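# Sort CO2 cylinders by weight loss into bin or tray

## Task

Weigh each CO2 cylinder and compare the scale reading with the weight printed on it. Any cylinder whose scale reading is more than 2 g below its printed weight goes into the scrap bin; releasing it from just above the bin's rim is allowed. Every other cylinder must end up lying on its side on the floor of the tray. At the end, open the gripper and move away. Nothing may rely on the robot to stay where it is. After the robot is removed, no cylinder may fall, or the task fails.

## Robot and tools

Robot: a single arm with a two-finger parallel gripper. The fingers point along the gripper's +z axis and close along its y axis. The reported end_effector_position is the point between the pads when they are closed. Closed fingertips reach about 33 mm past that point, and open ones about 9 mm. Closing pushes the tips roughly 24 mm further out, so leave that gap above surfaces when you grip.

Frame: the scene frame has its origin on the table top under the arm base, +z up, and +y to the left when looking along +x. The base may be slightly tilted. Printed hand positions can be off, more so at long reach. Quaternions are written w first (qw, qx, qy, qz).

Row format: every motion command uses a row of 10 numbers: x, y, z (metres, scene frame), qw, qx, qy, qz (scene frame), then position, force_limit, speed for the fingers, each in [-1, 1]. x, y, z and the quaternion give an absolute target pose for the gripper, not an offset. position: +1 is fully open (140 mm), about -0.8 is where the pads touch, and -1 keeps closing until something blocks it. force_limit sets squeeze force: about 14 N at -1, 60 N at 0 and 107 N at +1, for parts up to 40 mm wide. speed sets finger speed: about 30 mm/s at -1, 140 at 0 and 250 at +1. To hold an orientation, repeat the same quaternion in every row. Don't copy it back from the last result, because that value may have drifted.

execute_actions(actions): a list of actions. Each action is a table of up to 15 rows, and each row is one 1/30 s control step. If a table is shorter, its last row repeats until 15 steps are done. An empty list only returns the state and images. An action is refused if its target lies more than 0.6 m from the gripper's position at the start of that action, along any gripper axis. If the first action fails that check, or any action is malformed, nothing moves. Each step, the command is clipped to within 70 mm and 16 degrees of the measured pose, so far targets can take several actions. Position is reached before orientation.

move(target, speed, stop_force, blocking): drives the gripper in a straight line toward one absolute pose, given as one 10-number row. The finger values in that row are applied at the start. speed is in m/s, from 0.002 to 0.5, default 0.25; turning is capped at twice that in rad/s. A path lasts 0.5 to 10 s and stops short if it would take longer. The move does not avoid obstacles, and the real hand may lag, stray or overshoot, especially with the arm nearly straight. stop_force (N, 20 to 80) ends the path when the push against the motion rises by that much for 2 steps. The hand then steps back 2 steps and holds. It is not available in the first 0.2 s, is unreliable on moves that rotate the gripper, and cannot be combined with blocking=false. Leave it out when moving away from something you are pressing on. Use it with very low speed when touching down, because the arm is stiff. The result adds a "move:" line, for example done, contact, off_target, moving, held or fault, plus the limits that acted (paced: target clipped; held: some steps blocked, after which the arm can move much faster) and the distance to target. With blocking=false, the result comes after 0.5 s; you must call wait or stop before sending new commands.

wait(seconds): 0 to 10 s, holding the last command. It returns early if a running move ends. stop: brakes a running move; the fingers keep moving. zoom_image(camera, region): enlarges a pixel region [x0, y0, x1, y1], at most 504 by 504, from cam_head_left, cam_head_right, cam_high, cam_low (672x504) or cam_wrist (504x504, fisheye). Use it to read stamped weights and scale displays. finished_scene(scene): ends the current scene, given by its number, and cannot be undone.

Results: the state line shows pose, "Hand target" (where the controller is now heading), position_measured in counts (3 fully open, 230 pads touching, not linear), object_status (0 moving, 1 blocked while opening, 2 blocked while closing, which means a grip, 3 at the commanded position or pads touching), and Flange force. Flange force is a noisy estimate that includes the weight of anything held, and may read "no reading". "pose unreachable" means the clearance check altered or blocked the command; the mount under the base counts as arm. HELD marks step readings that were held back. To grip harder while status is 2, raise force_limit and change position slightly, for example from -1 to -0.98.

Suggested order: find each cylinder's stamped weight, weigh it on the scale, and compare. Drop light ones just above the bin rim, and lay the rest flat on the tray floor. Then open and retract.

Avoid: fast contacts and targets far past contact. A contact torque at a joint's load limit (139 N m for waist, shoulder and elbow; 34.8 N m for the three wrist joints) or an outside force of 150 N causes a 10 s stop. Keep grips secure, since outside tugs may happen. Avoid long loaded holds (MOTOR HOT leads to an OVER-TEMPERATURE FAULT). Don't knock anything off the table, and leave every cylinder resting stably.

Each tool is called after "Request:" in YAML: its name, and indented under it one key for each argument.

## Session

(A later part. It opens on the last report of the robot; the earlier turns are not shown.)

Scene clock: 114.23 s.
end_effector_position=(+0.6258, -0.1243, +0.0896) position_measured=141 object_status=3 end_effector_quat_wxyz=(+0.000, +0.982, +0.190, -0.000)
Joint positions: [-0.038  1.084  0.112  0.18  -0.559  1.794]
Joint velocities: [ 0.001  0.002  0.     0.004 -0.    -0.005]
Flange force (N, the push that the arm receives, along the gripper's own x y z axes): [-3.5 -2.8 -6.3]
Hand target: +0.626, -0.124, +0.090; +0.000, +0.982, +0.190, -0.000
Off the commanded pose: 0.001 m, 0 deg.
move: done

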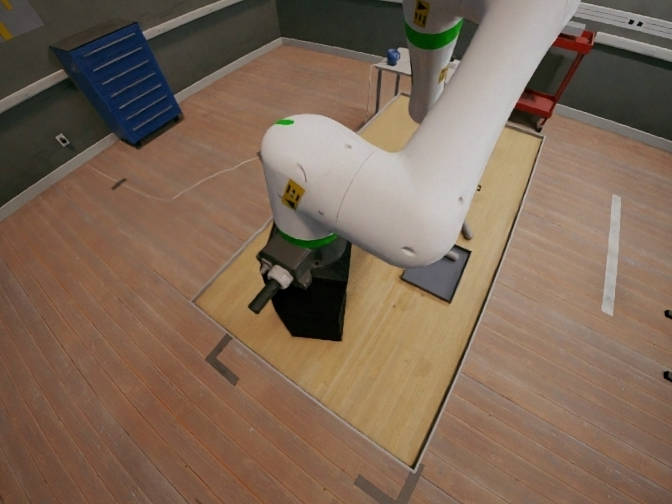

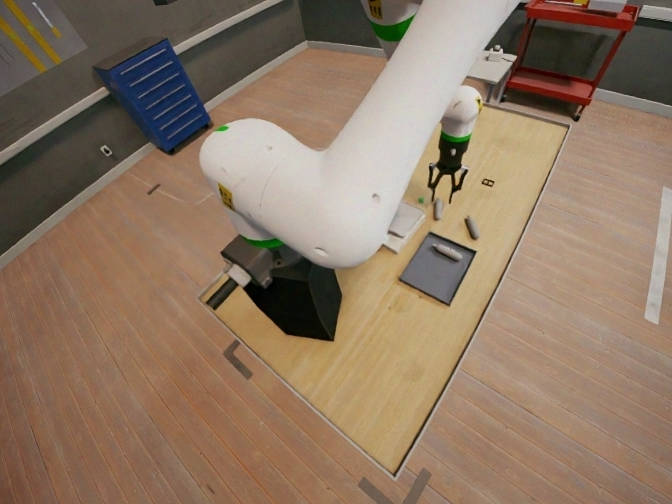

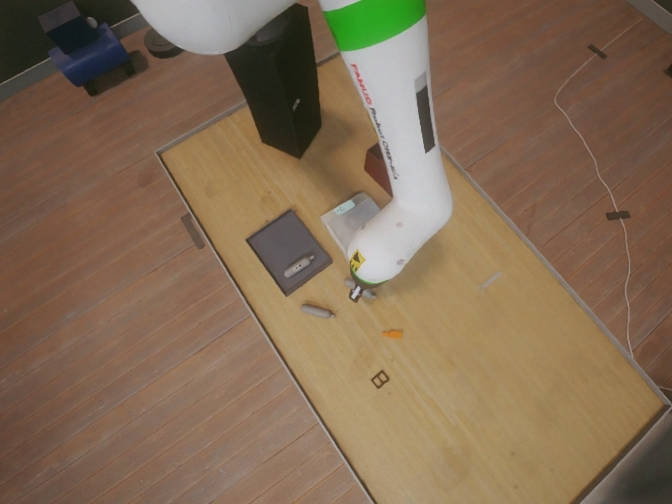

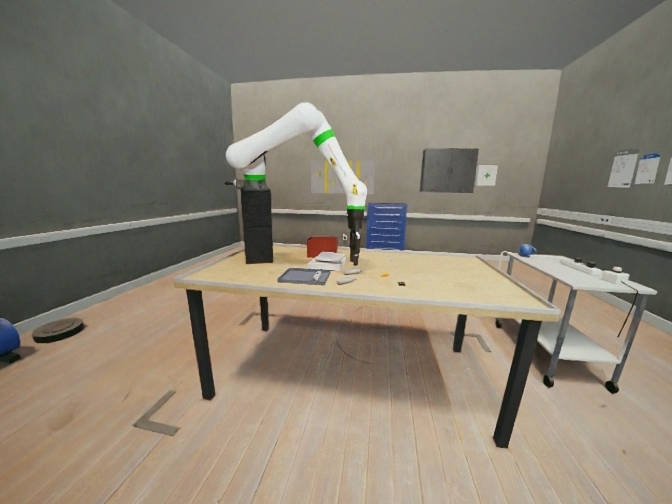

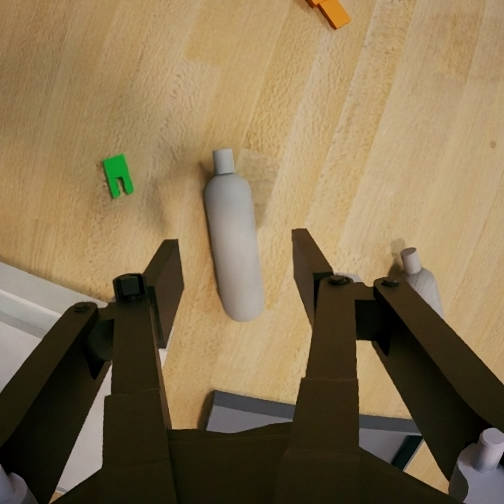

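Request:
move:
  target: [0.624,-0.125,0.045,0,0.97,0.242,0,-0.1,-0.3,0]
  speed: 0.08

Request:
move:
  target: [0.646,-0.166,0.045,0,0.97,0.242,0,-0.1,-0.3,0]
  speed: 0.04

Scene clock: 120.17 s.
end_effector_position=(+0.6240, -0.1251, +0.0451) position_measured=141 object_status=3 end_effector_quat_wxyz=(+0.000, +0.970, +0.242, +0.000)
Joint positions: [-0.046  1.174  0.157  0.194 -0.512  1.893]
Joint velocities: [-0.     0.005  0.001 -0.    -0.     0.002]
Flange force (N, the push that the arm receives, along the gripper's own x y z axes): [-6.3 -6.5 -5.4]
Hand target: +0.624, -0.125, +0.045; +0.000, +0.970, +0.242, -0.000
Off the commanded pose: 0.000 m, 0 deg.
move: done

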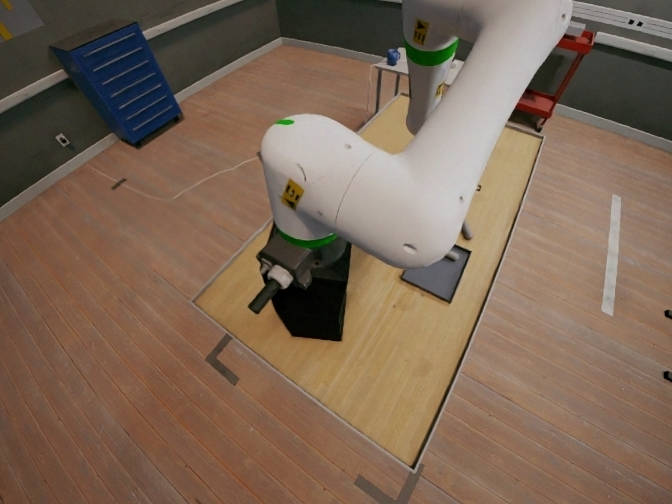

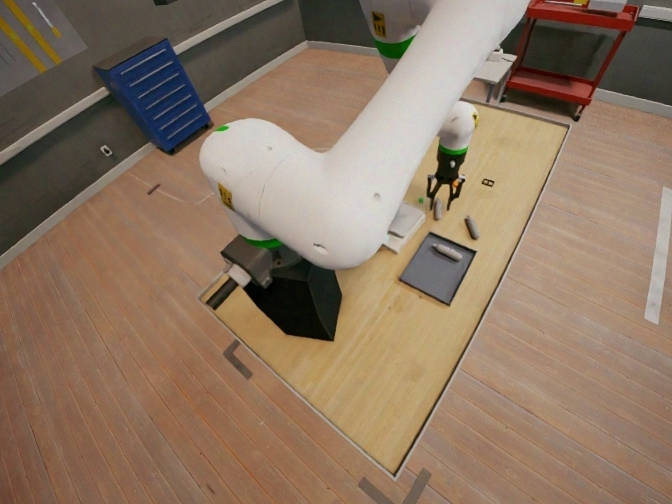

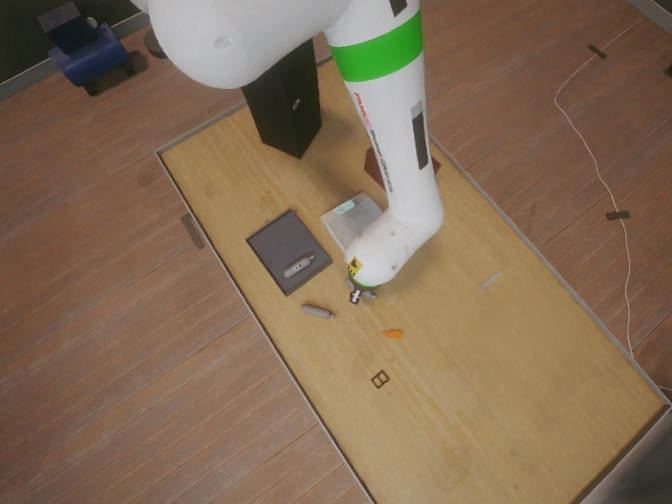

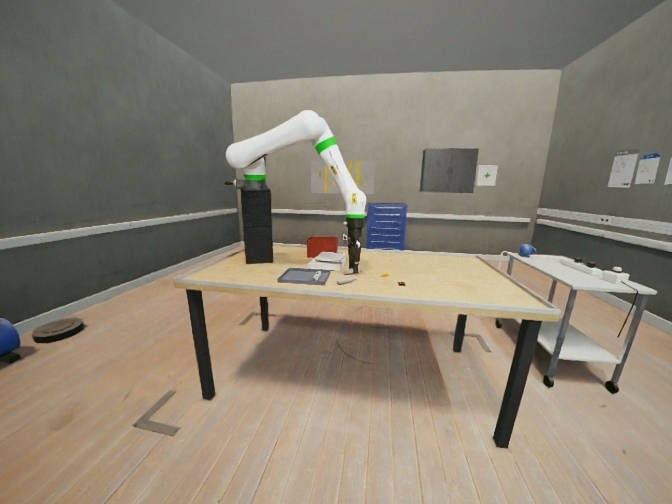

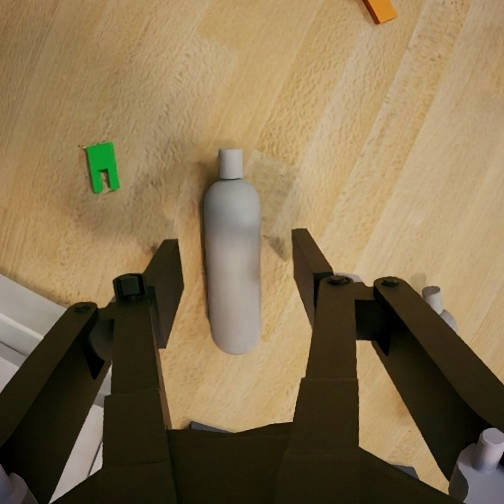

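Scene clock: 121.63 s.
end_effector_position=(+0.6461, -0.1657, +0.0449) position_measured=141 object_status=3 end_effector_quat_wxyz=(-0.000, +0.970, +0.242, +0.000)
Joint positions: [-0.108  1.213  0.278  0.164 -0.588  1.987]
Joint velocities: [-0.001  0.     0.001 -0.001 -0.001  0.002]
Flange force (N, the push that the arm receives, along the gripper's own x y z axes): [-3.0 -3.7 -5.7]
Hand target: +0.646, -0.166, +0.045; -0.000, +0.970, +0.242, +0.000
Off the commanded pose: 0.000 m, 0 deg.
move: done

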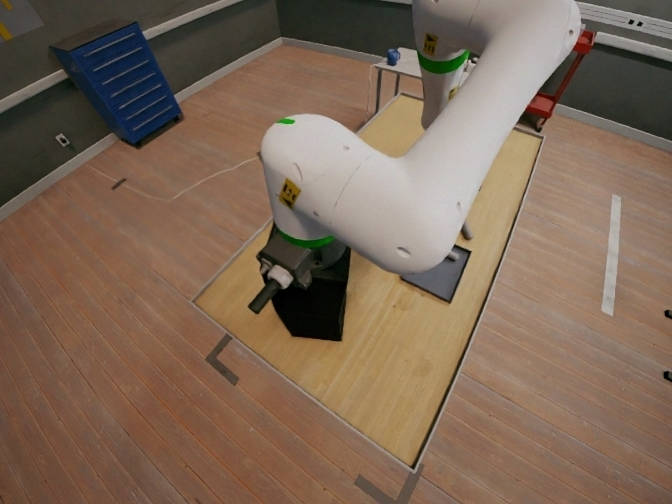

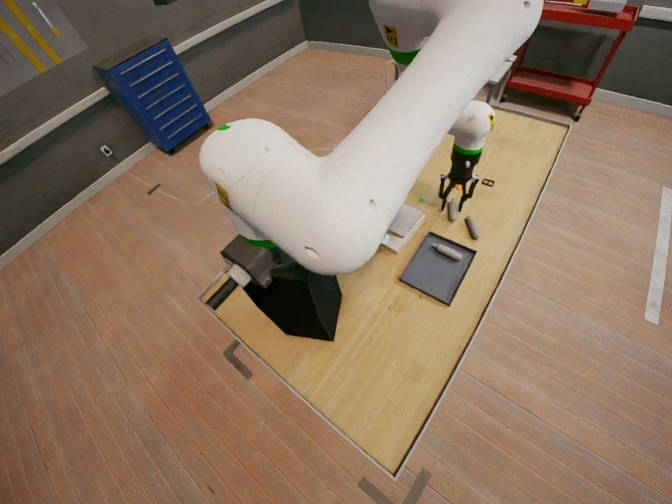

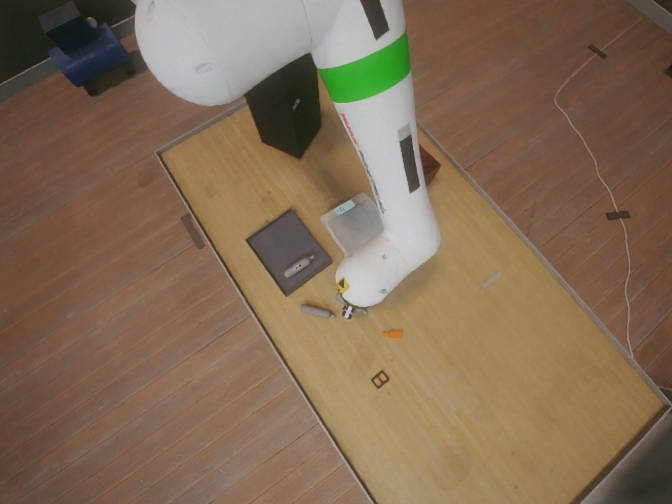

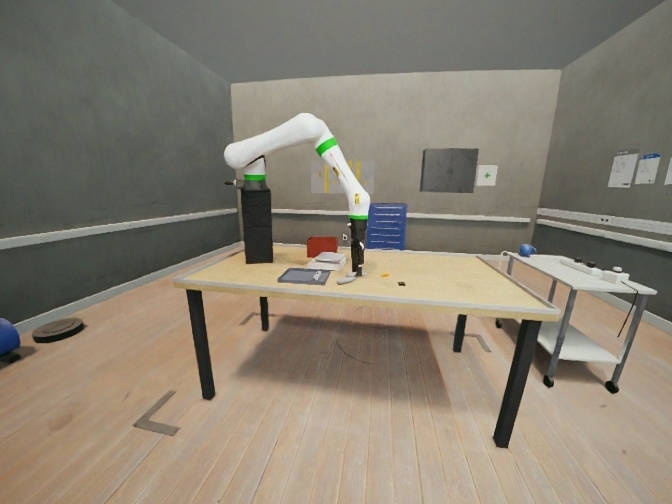

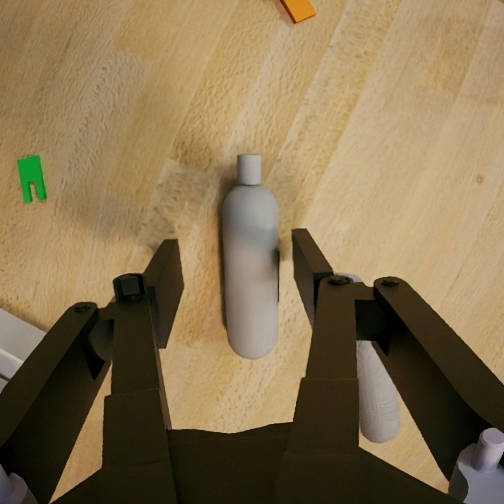

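Request:
move:
  target: [0.635,-0.146,0.045,0,0.97,0.242,0,-0.1,-0.3,0]
  speed: 0.025

Scene clock: 126.63 s.
end_effector_position=(+0.6350, -0.1461, +0.0451) position_measured=141 object_status=3 end_effector_quat_wxyz=(+0.000, +0.970, +0.242, -0.000)
Joint positions: [-0.079  1.192  0.216  0.178 -0.55   1.942]
Joint velocities: [ 0.001  0.    -0.002  0.002  0.001 -0.001]
Flange force (N, the push that the arm receives, along the gripper's own x y z axes): [-0.9 -2.6 -3.8]
Hand target: +0.635, -0.146, +0.045; +0.000, +0.970, +0.242, -0.000
Off the commanded pose: 0.000 m, 0 deg.
move: done

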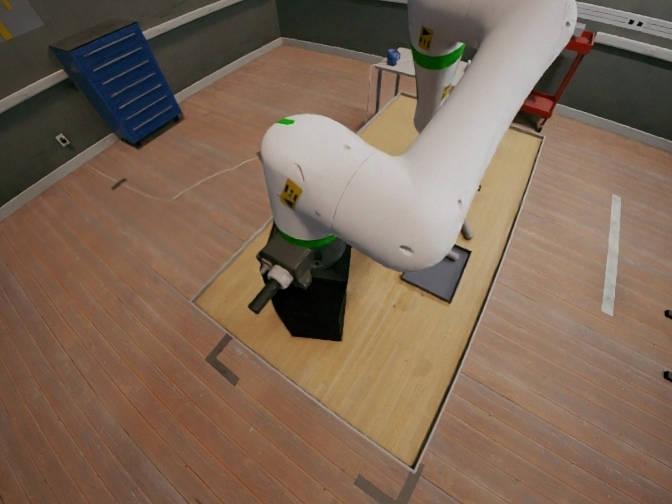

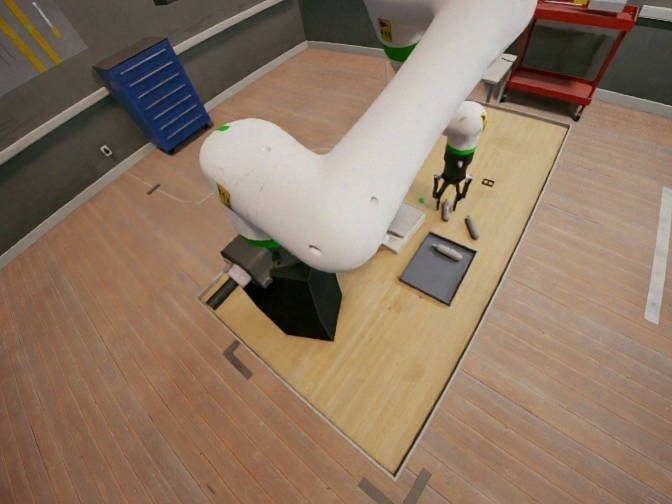

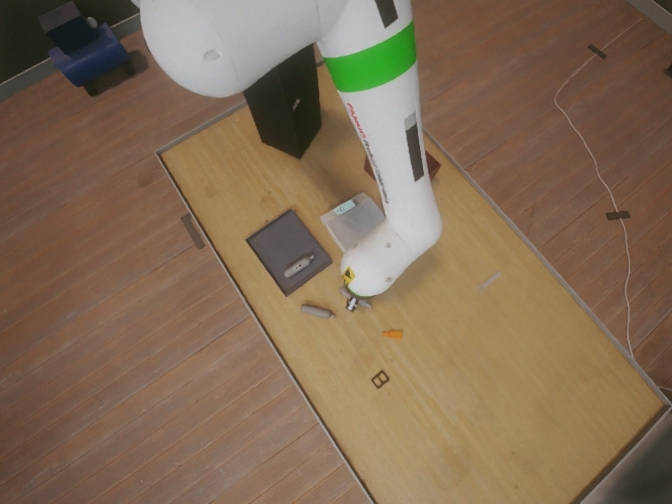

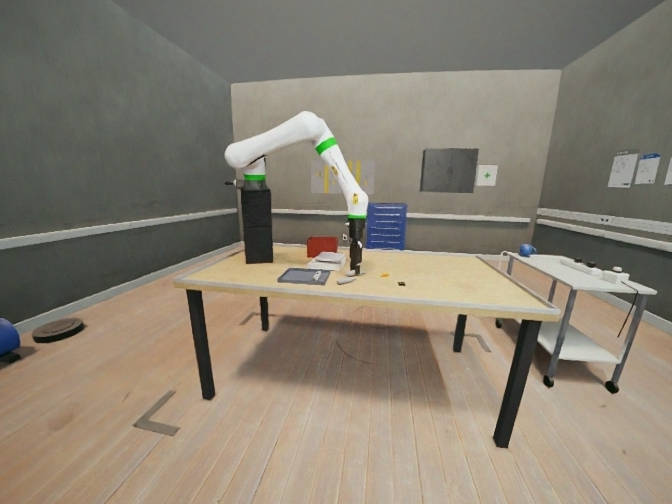

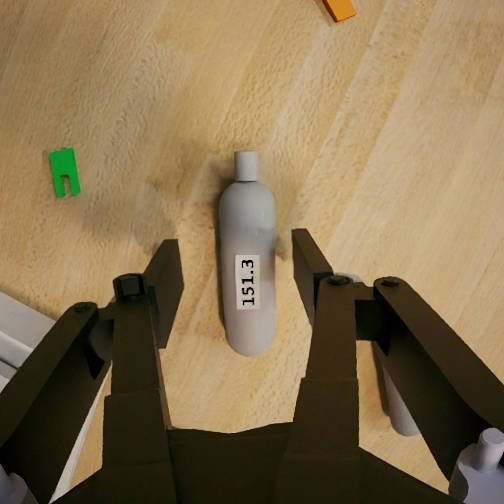

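151.3.

Request:
move:
  target: [0.635,-0.146,0.046,0,0.97,0.242,0,-1,-0.3,0]

Request:
move:
  target: [0.63,-0.14,0.14,0,0.97,0.242,0,-1,-0.3,0]
  speed: 0.2

Request:
move:
  target: [0.48,0.0,0.135,0,0.707,0.707,0,-1,-0.3,0]
  speed: 0.25

Request:
move:
  target: [0.48,0.005,0.109,0,0.707,0.707,0,-1,-0.3,0]
  speed: 0.03

Request:
move:
  target: [0.48,0.005,0.109,0,0.707,0.707,0,-0.2,-0.3,0]

Request:
wait:
  seconds: 1

Scene clock: 134.20 s.
end_effector_position=(+0.6350, -0.1460, +0.0460) position_measured=191 object_status=2 end_effector_quat_wxyz=(+0.000, +0.970, +0.242, -0.000)
Joint positions: [-0.078  1.19   0.215  0.178 -0.55   1.943]
Joint velocities: [ 0.     0.001 -0.    -0.001  0.    -0.001]
Flange force (N, the push that the arm receives, along the gripper's own x y z axes): [-6.6 -6.9 -6.5]
Hand target: +0.635, -0.146, +0.046; -0.000, +0.970, +0.242, +0.000
Off the commanded pose: 0.000 m, 0 deg.
move: done

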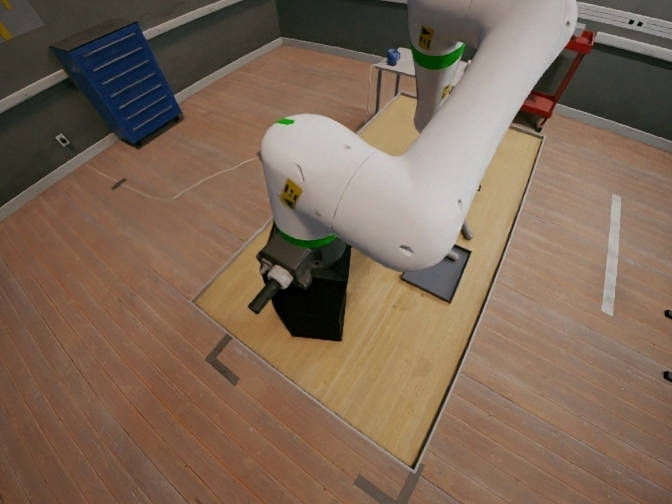

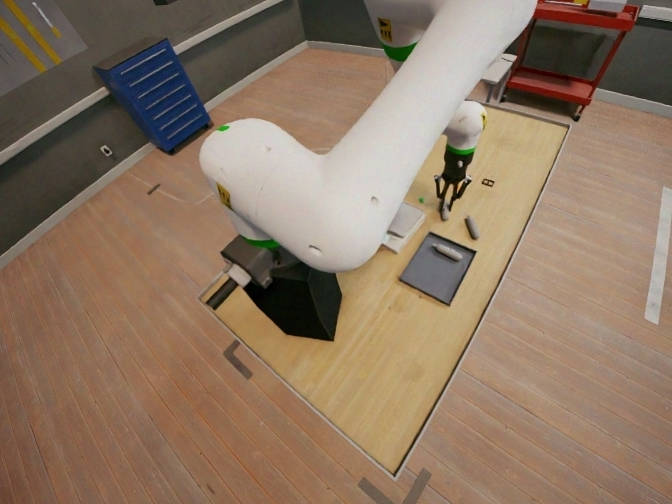

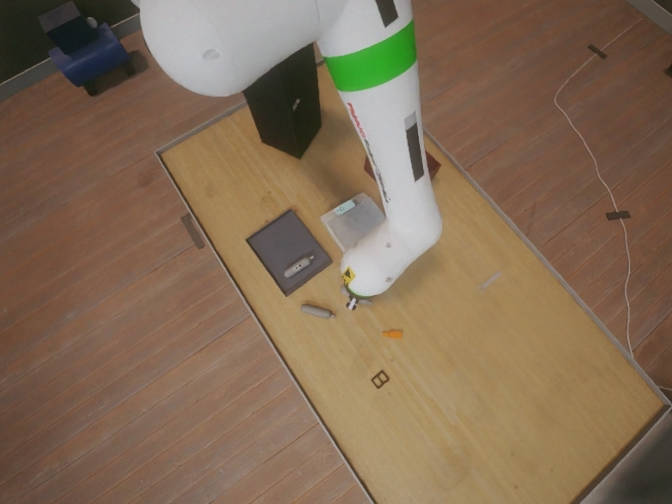

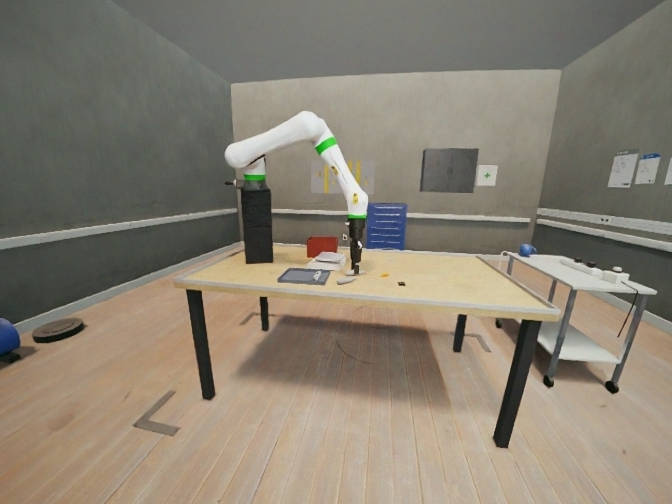

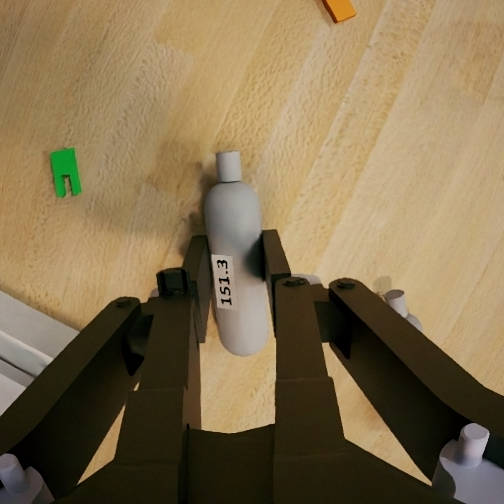

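Scene clock: 135.10 s.
end_effector_position=(+0.6302, -0.1400, +0.1399) position_measured=191 object_status=2 end_effector_quat_wxyz=(-0.000, +0.970, +0.242, -0.000)
Joint positions: [-0.055  0.992  0.097  0.159 -0.632  1.942]
Joint velocities: [ 0.    -0.001 -0.001 -0.    -0.     0.   ]
Flange force (N, the push that the arm receives, along the gripper's own x y z axes): [-1.1 -3.4 -1.9]
Hand target: +0.630, -0.140, +0.140; -0.000, +0.970, +0.242, -0.000
Off the commanded pose: 0.000 m, 0 deg.
move: done

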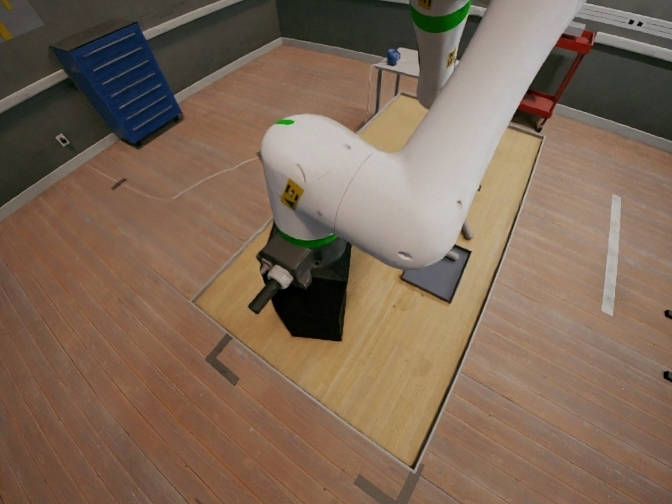

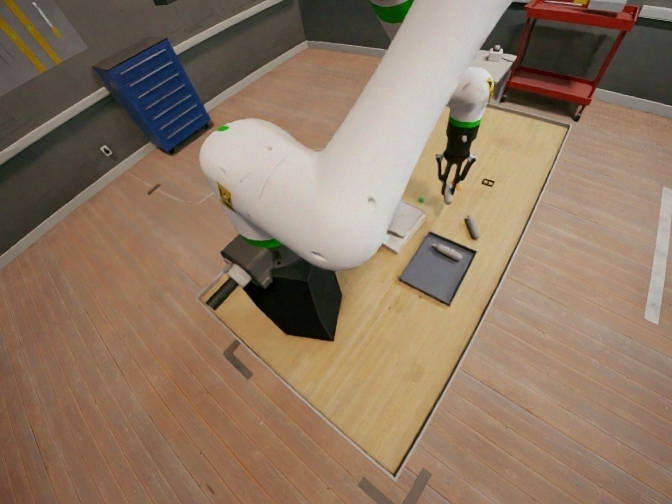

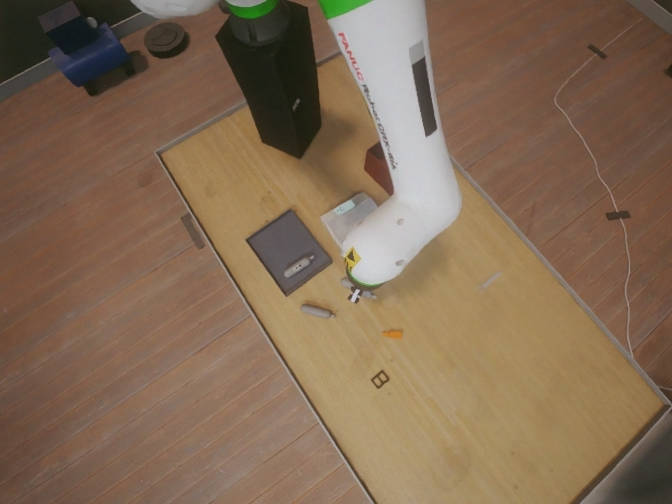

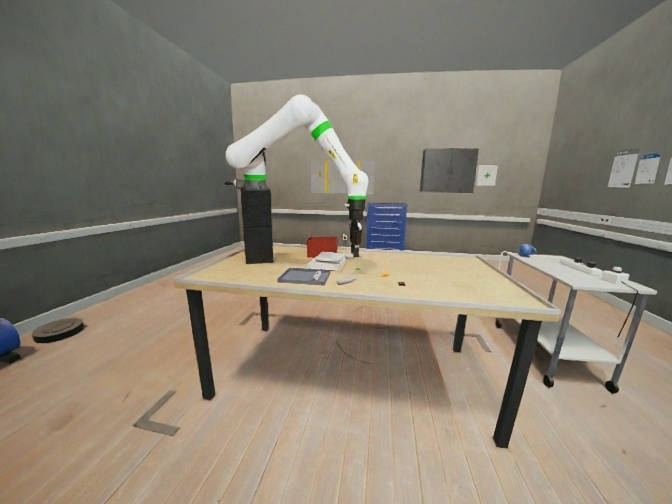

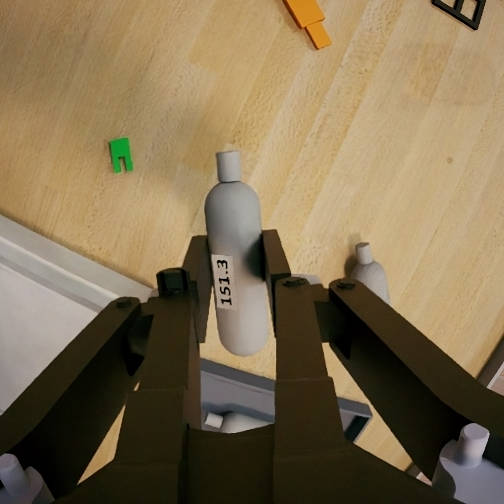

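Scene clock: 137.63 s.
end_effector_position=(+0.4799, -0.0011, +0.1355) position_measured=191 object_status=2 end_effector_quat_wxyz=(+0.001, +0.707, +0.707, -0.001)
Joint positions: [ 0.214  0.823 -0.488  0.423 -0.259  2.473]
Joint velocities: [-0.    -0.001 -0.016  0.041  0.013 -0.038]
Flange force (N, the push that the arm receives, along the gripper's own x y z axes): no reading
Hand target: +0.480, -0.001, +0.136; +0.001, +0.707, +0.707, -0.001
Off the commanded pose: 0.001 m, 0 deg.
move: done

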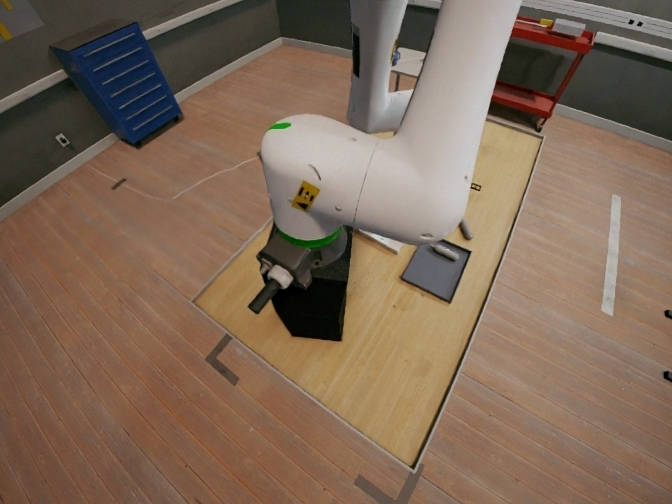

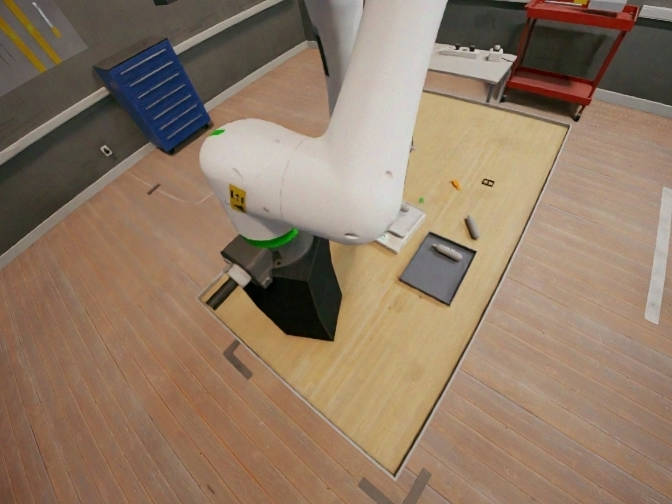

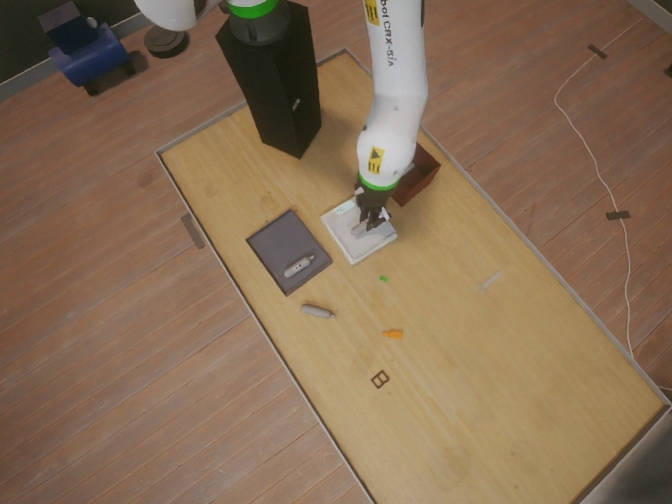

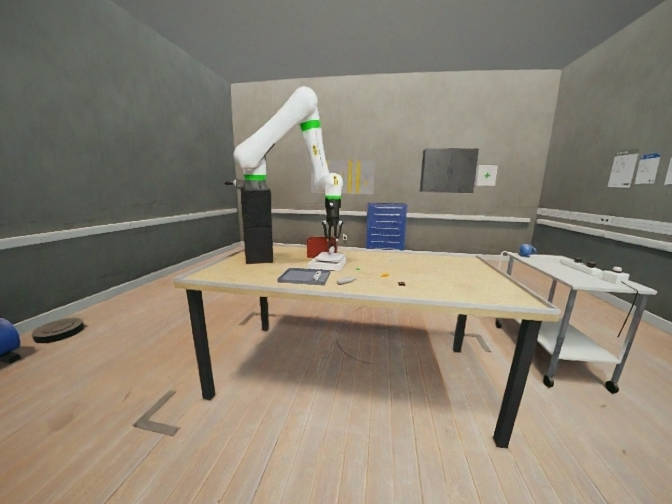

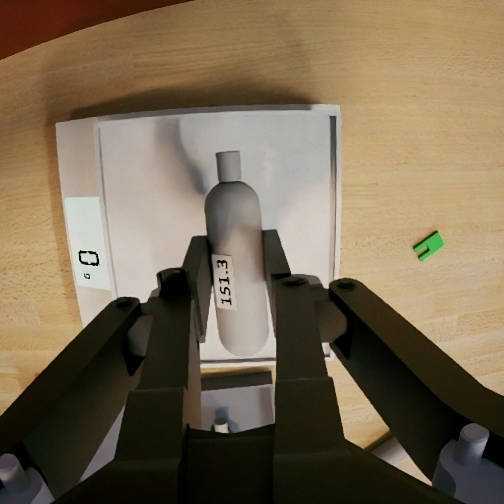

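Scene clock: 138.80 s.
end_effector_position=(+0.4800, +0.0049, +0.1091) position_measured=191 object_status=2 end_effector_quat_wxyz=(-0.000, +0.707, +0.707, -0.000)
Joint positions: [ 0.201  0.886 -0.495  0.558 -0.195  2.346]
Joint velocities: [-0.008  0.001 -0.02   0.072  0.016 -0.065]
Flange force (N, the push that the arm receives, along the gripper's own x y z axes): no reading
Hand target: +0.480, +0.005, +0.109; -0.000, +0.707, +0.707, -0.000
Off the commanded pose: 0.000 m, 0 deg.
move: done

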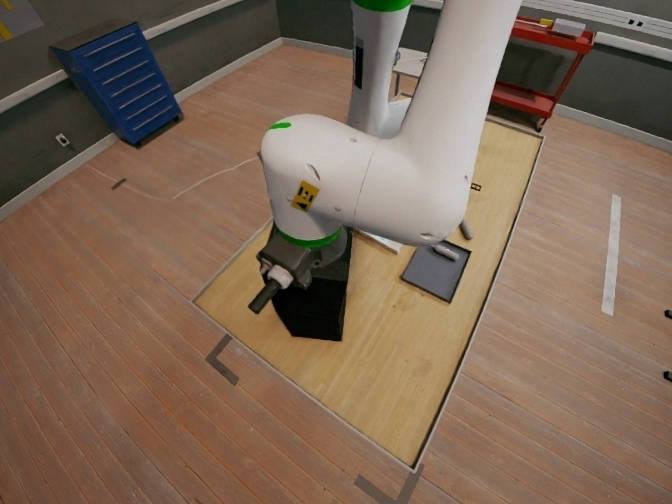

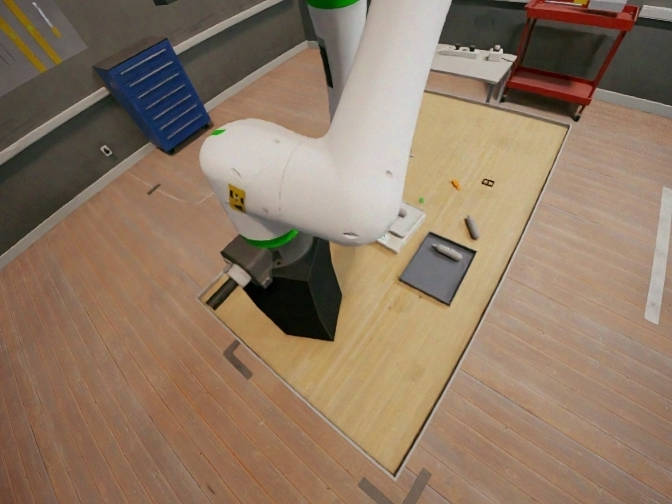

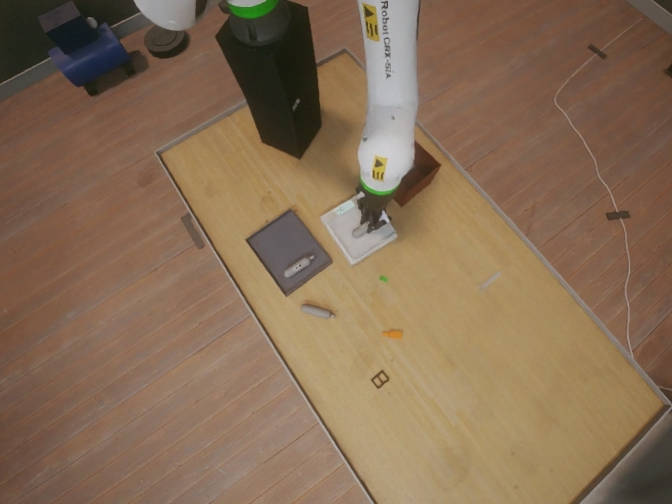

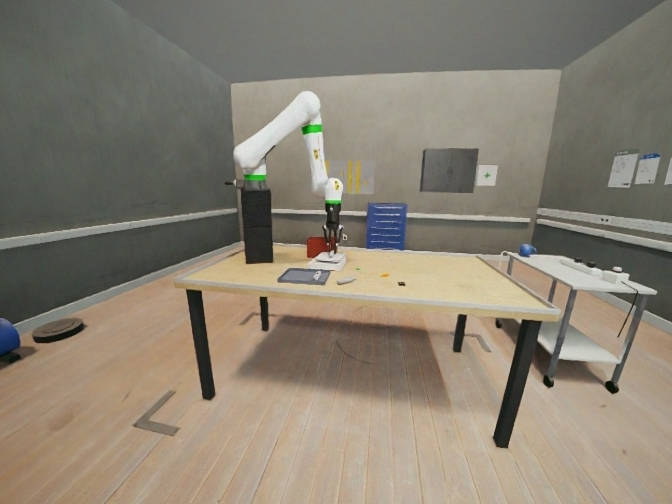

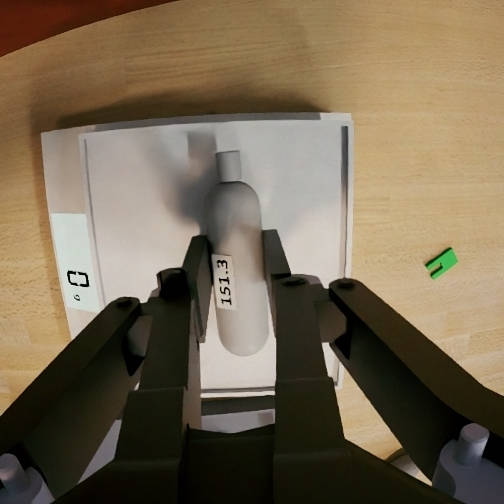

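Scene clock: 139.50 s.
end_effector_position=(+0.4800, +0.0050, +0.1090) position_measured=154 object_status=3 end_effector_quat_wxyz=(-0.000, +0.707, +0.707, -0.000)
Joint positions: [ 0.2    0.885 -0.498  0.57  -0.192  2.336]
Joint velocities: [-0.001  0.002 -0.003  0.009  0.002 -0.007]
Flange force (N, the push that the arm receives, along the gripper's own x y z axes): no reading
Hand target: +0.480, +0.005, +0.109; -0.000, +0.707, +0.707, -0.000
Off the commanded pose: 0.000 m, 0 deg.
move: done

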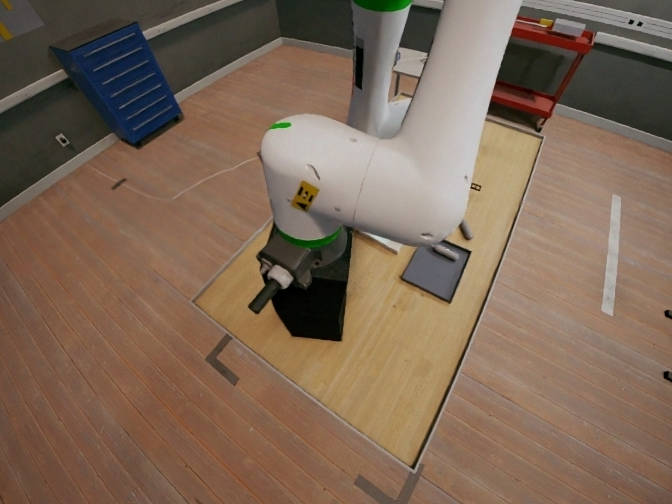

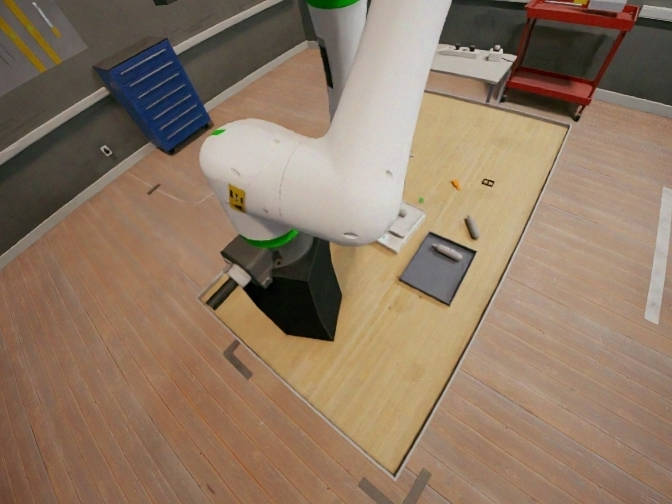

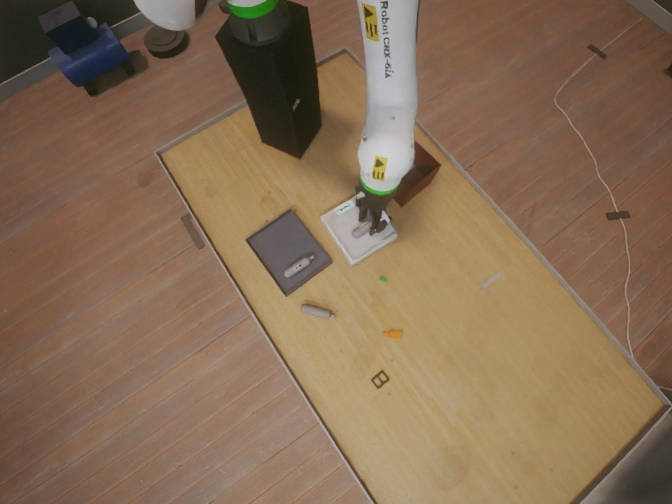

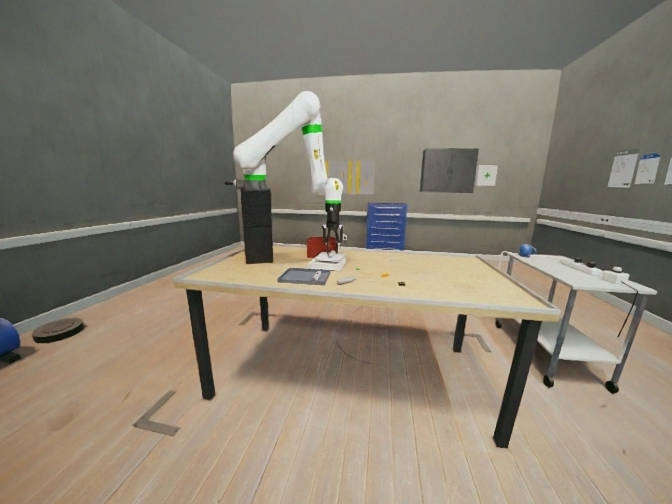

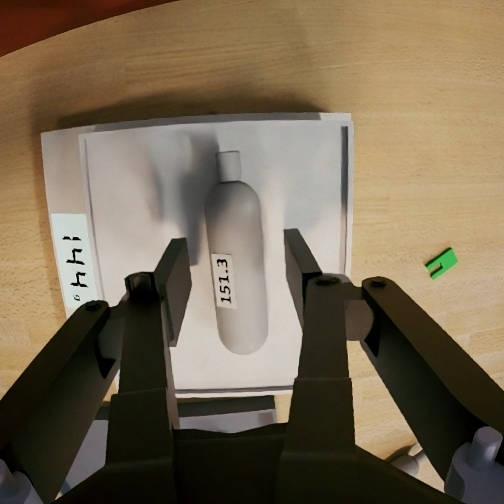

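Scene clock: 140.50 s.
end_effector_position=(+0.4800, +0.0050, +0.1090) position_measured=154 object_status=3 end_effector_quat_wxyz=(-0.000, +0.707, +0.707, -0.000)
Joint positions: [ 0.2    0.885 -0.499  0.571 -0.192  2.335]
Joint velocities: [ 0.     0.    -0.    -0.    -0.001 -0.   ]
Flange force (N, the push that the arm receives, along the gripper's own x y z axes): no reading
Hand target: +0.480, +0.005, +0.109; -0.000, +0.707, +0.707, -0.000
Off the commanded pose: 0.000 m, 0 deg.
wait: 1.00 s; at rest by 0.17 s

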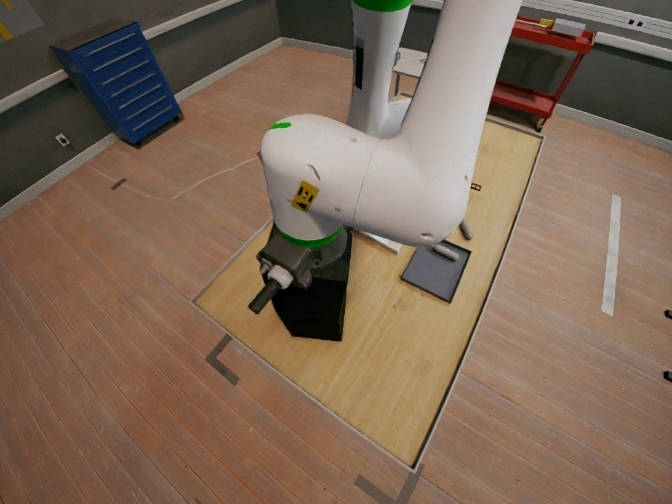

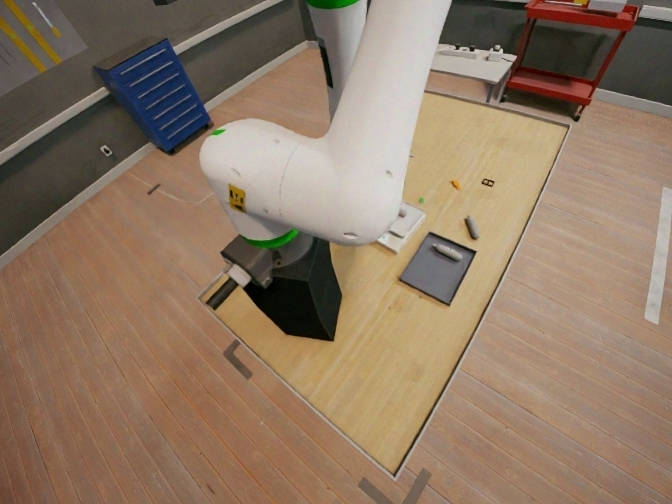

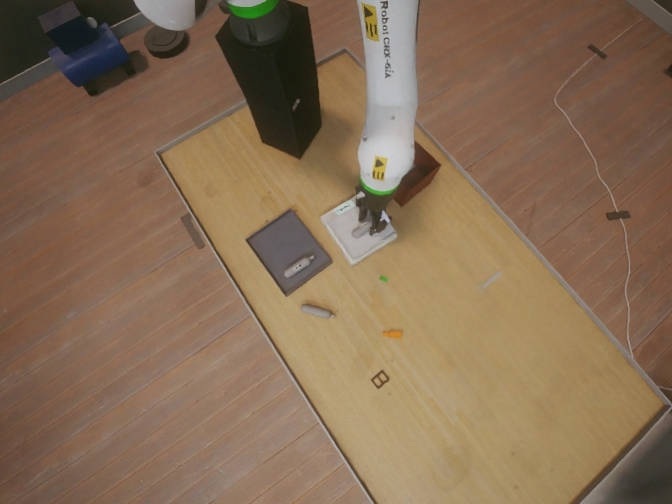

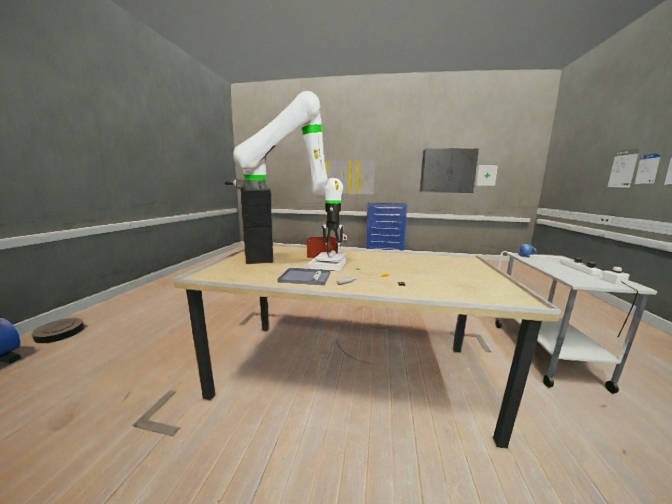

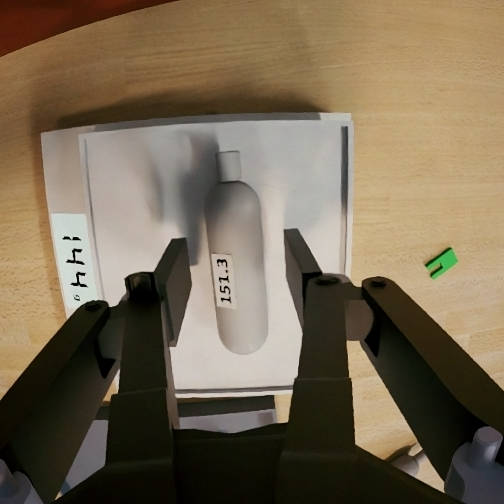

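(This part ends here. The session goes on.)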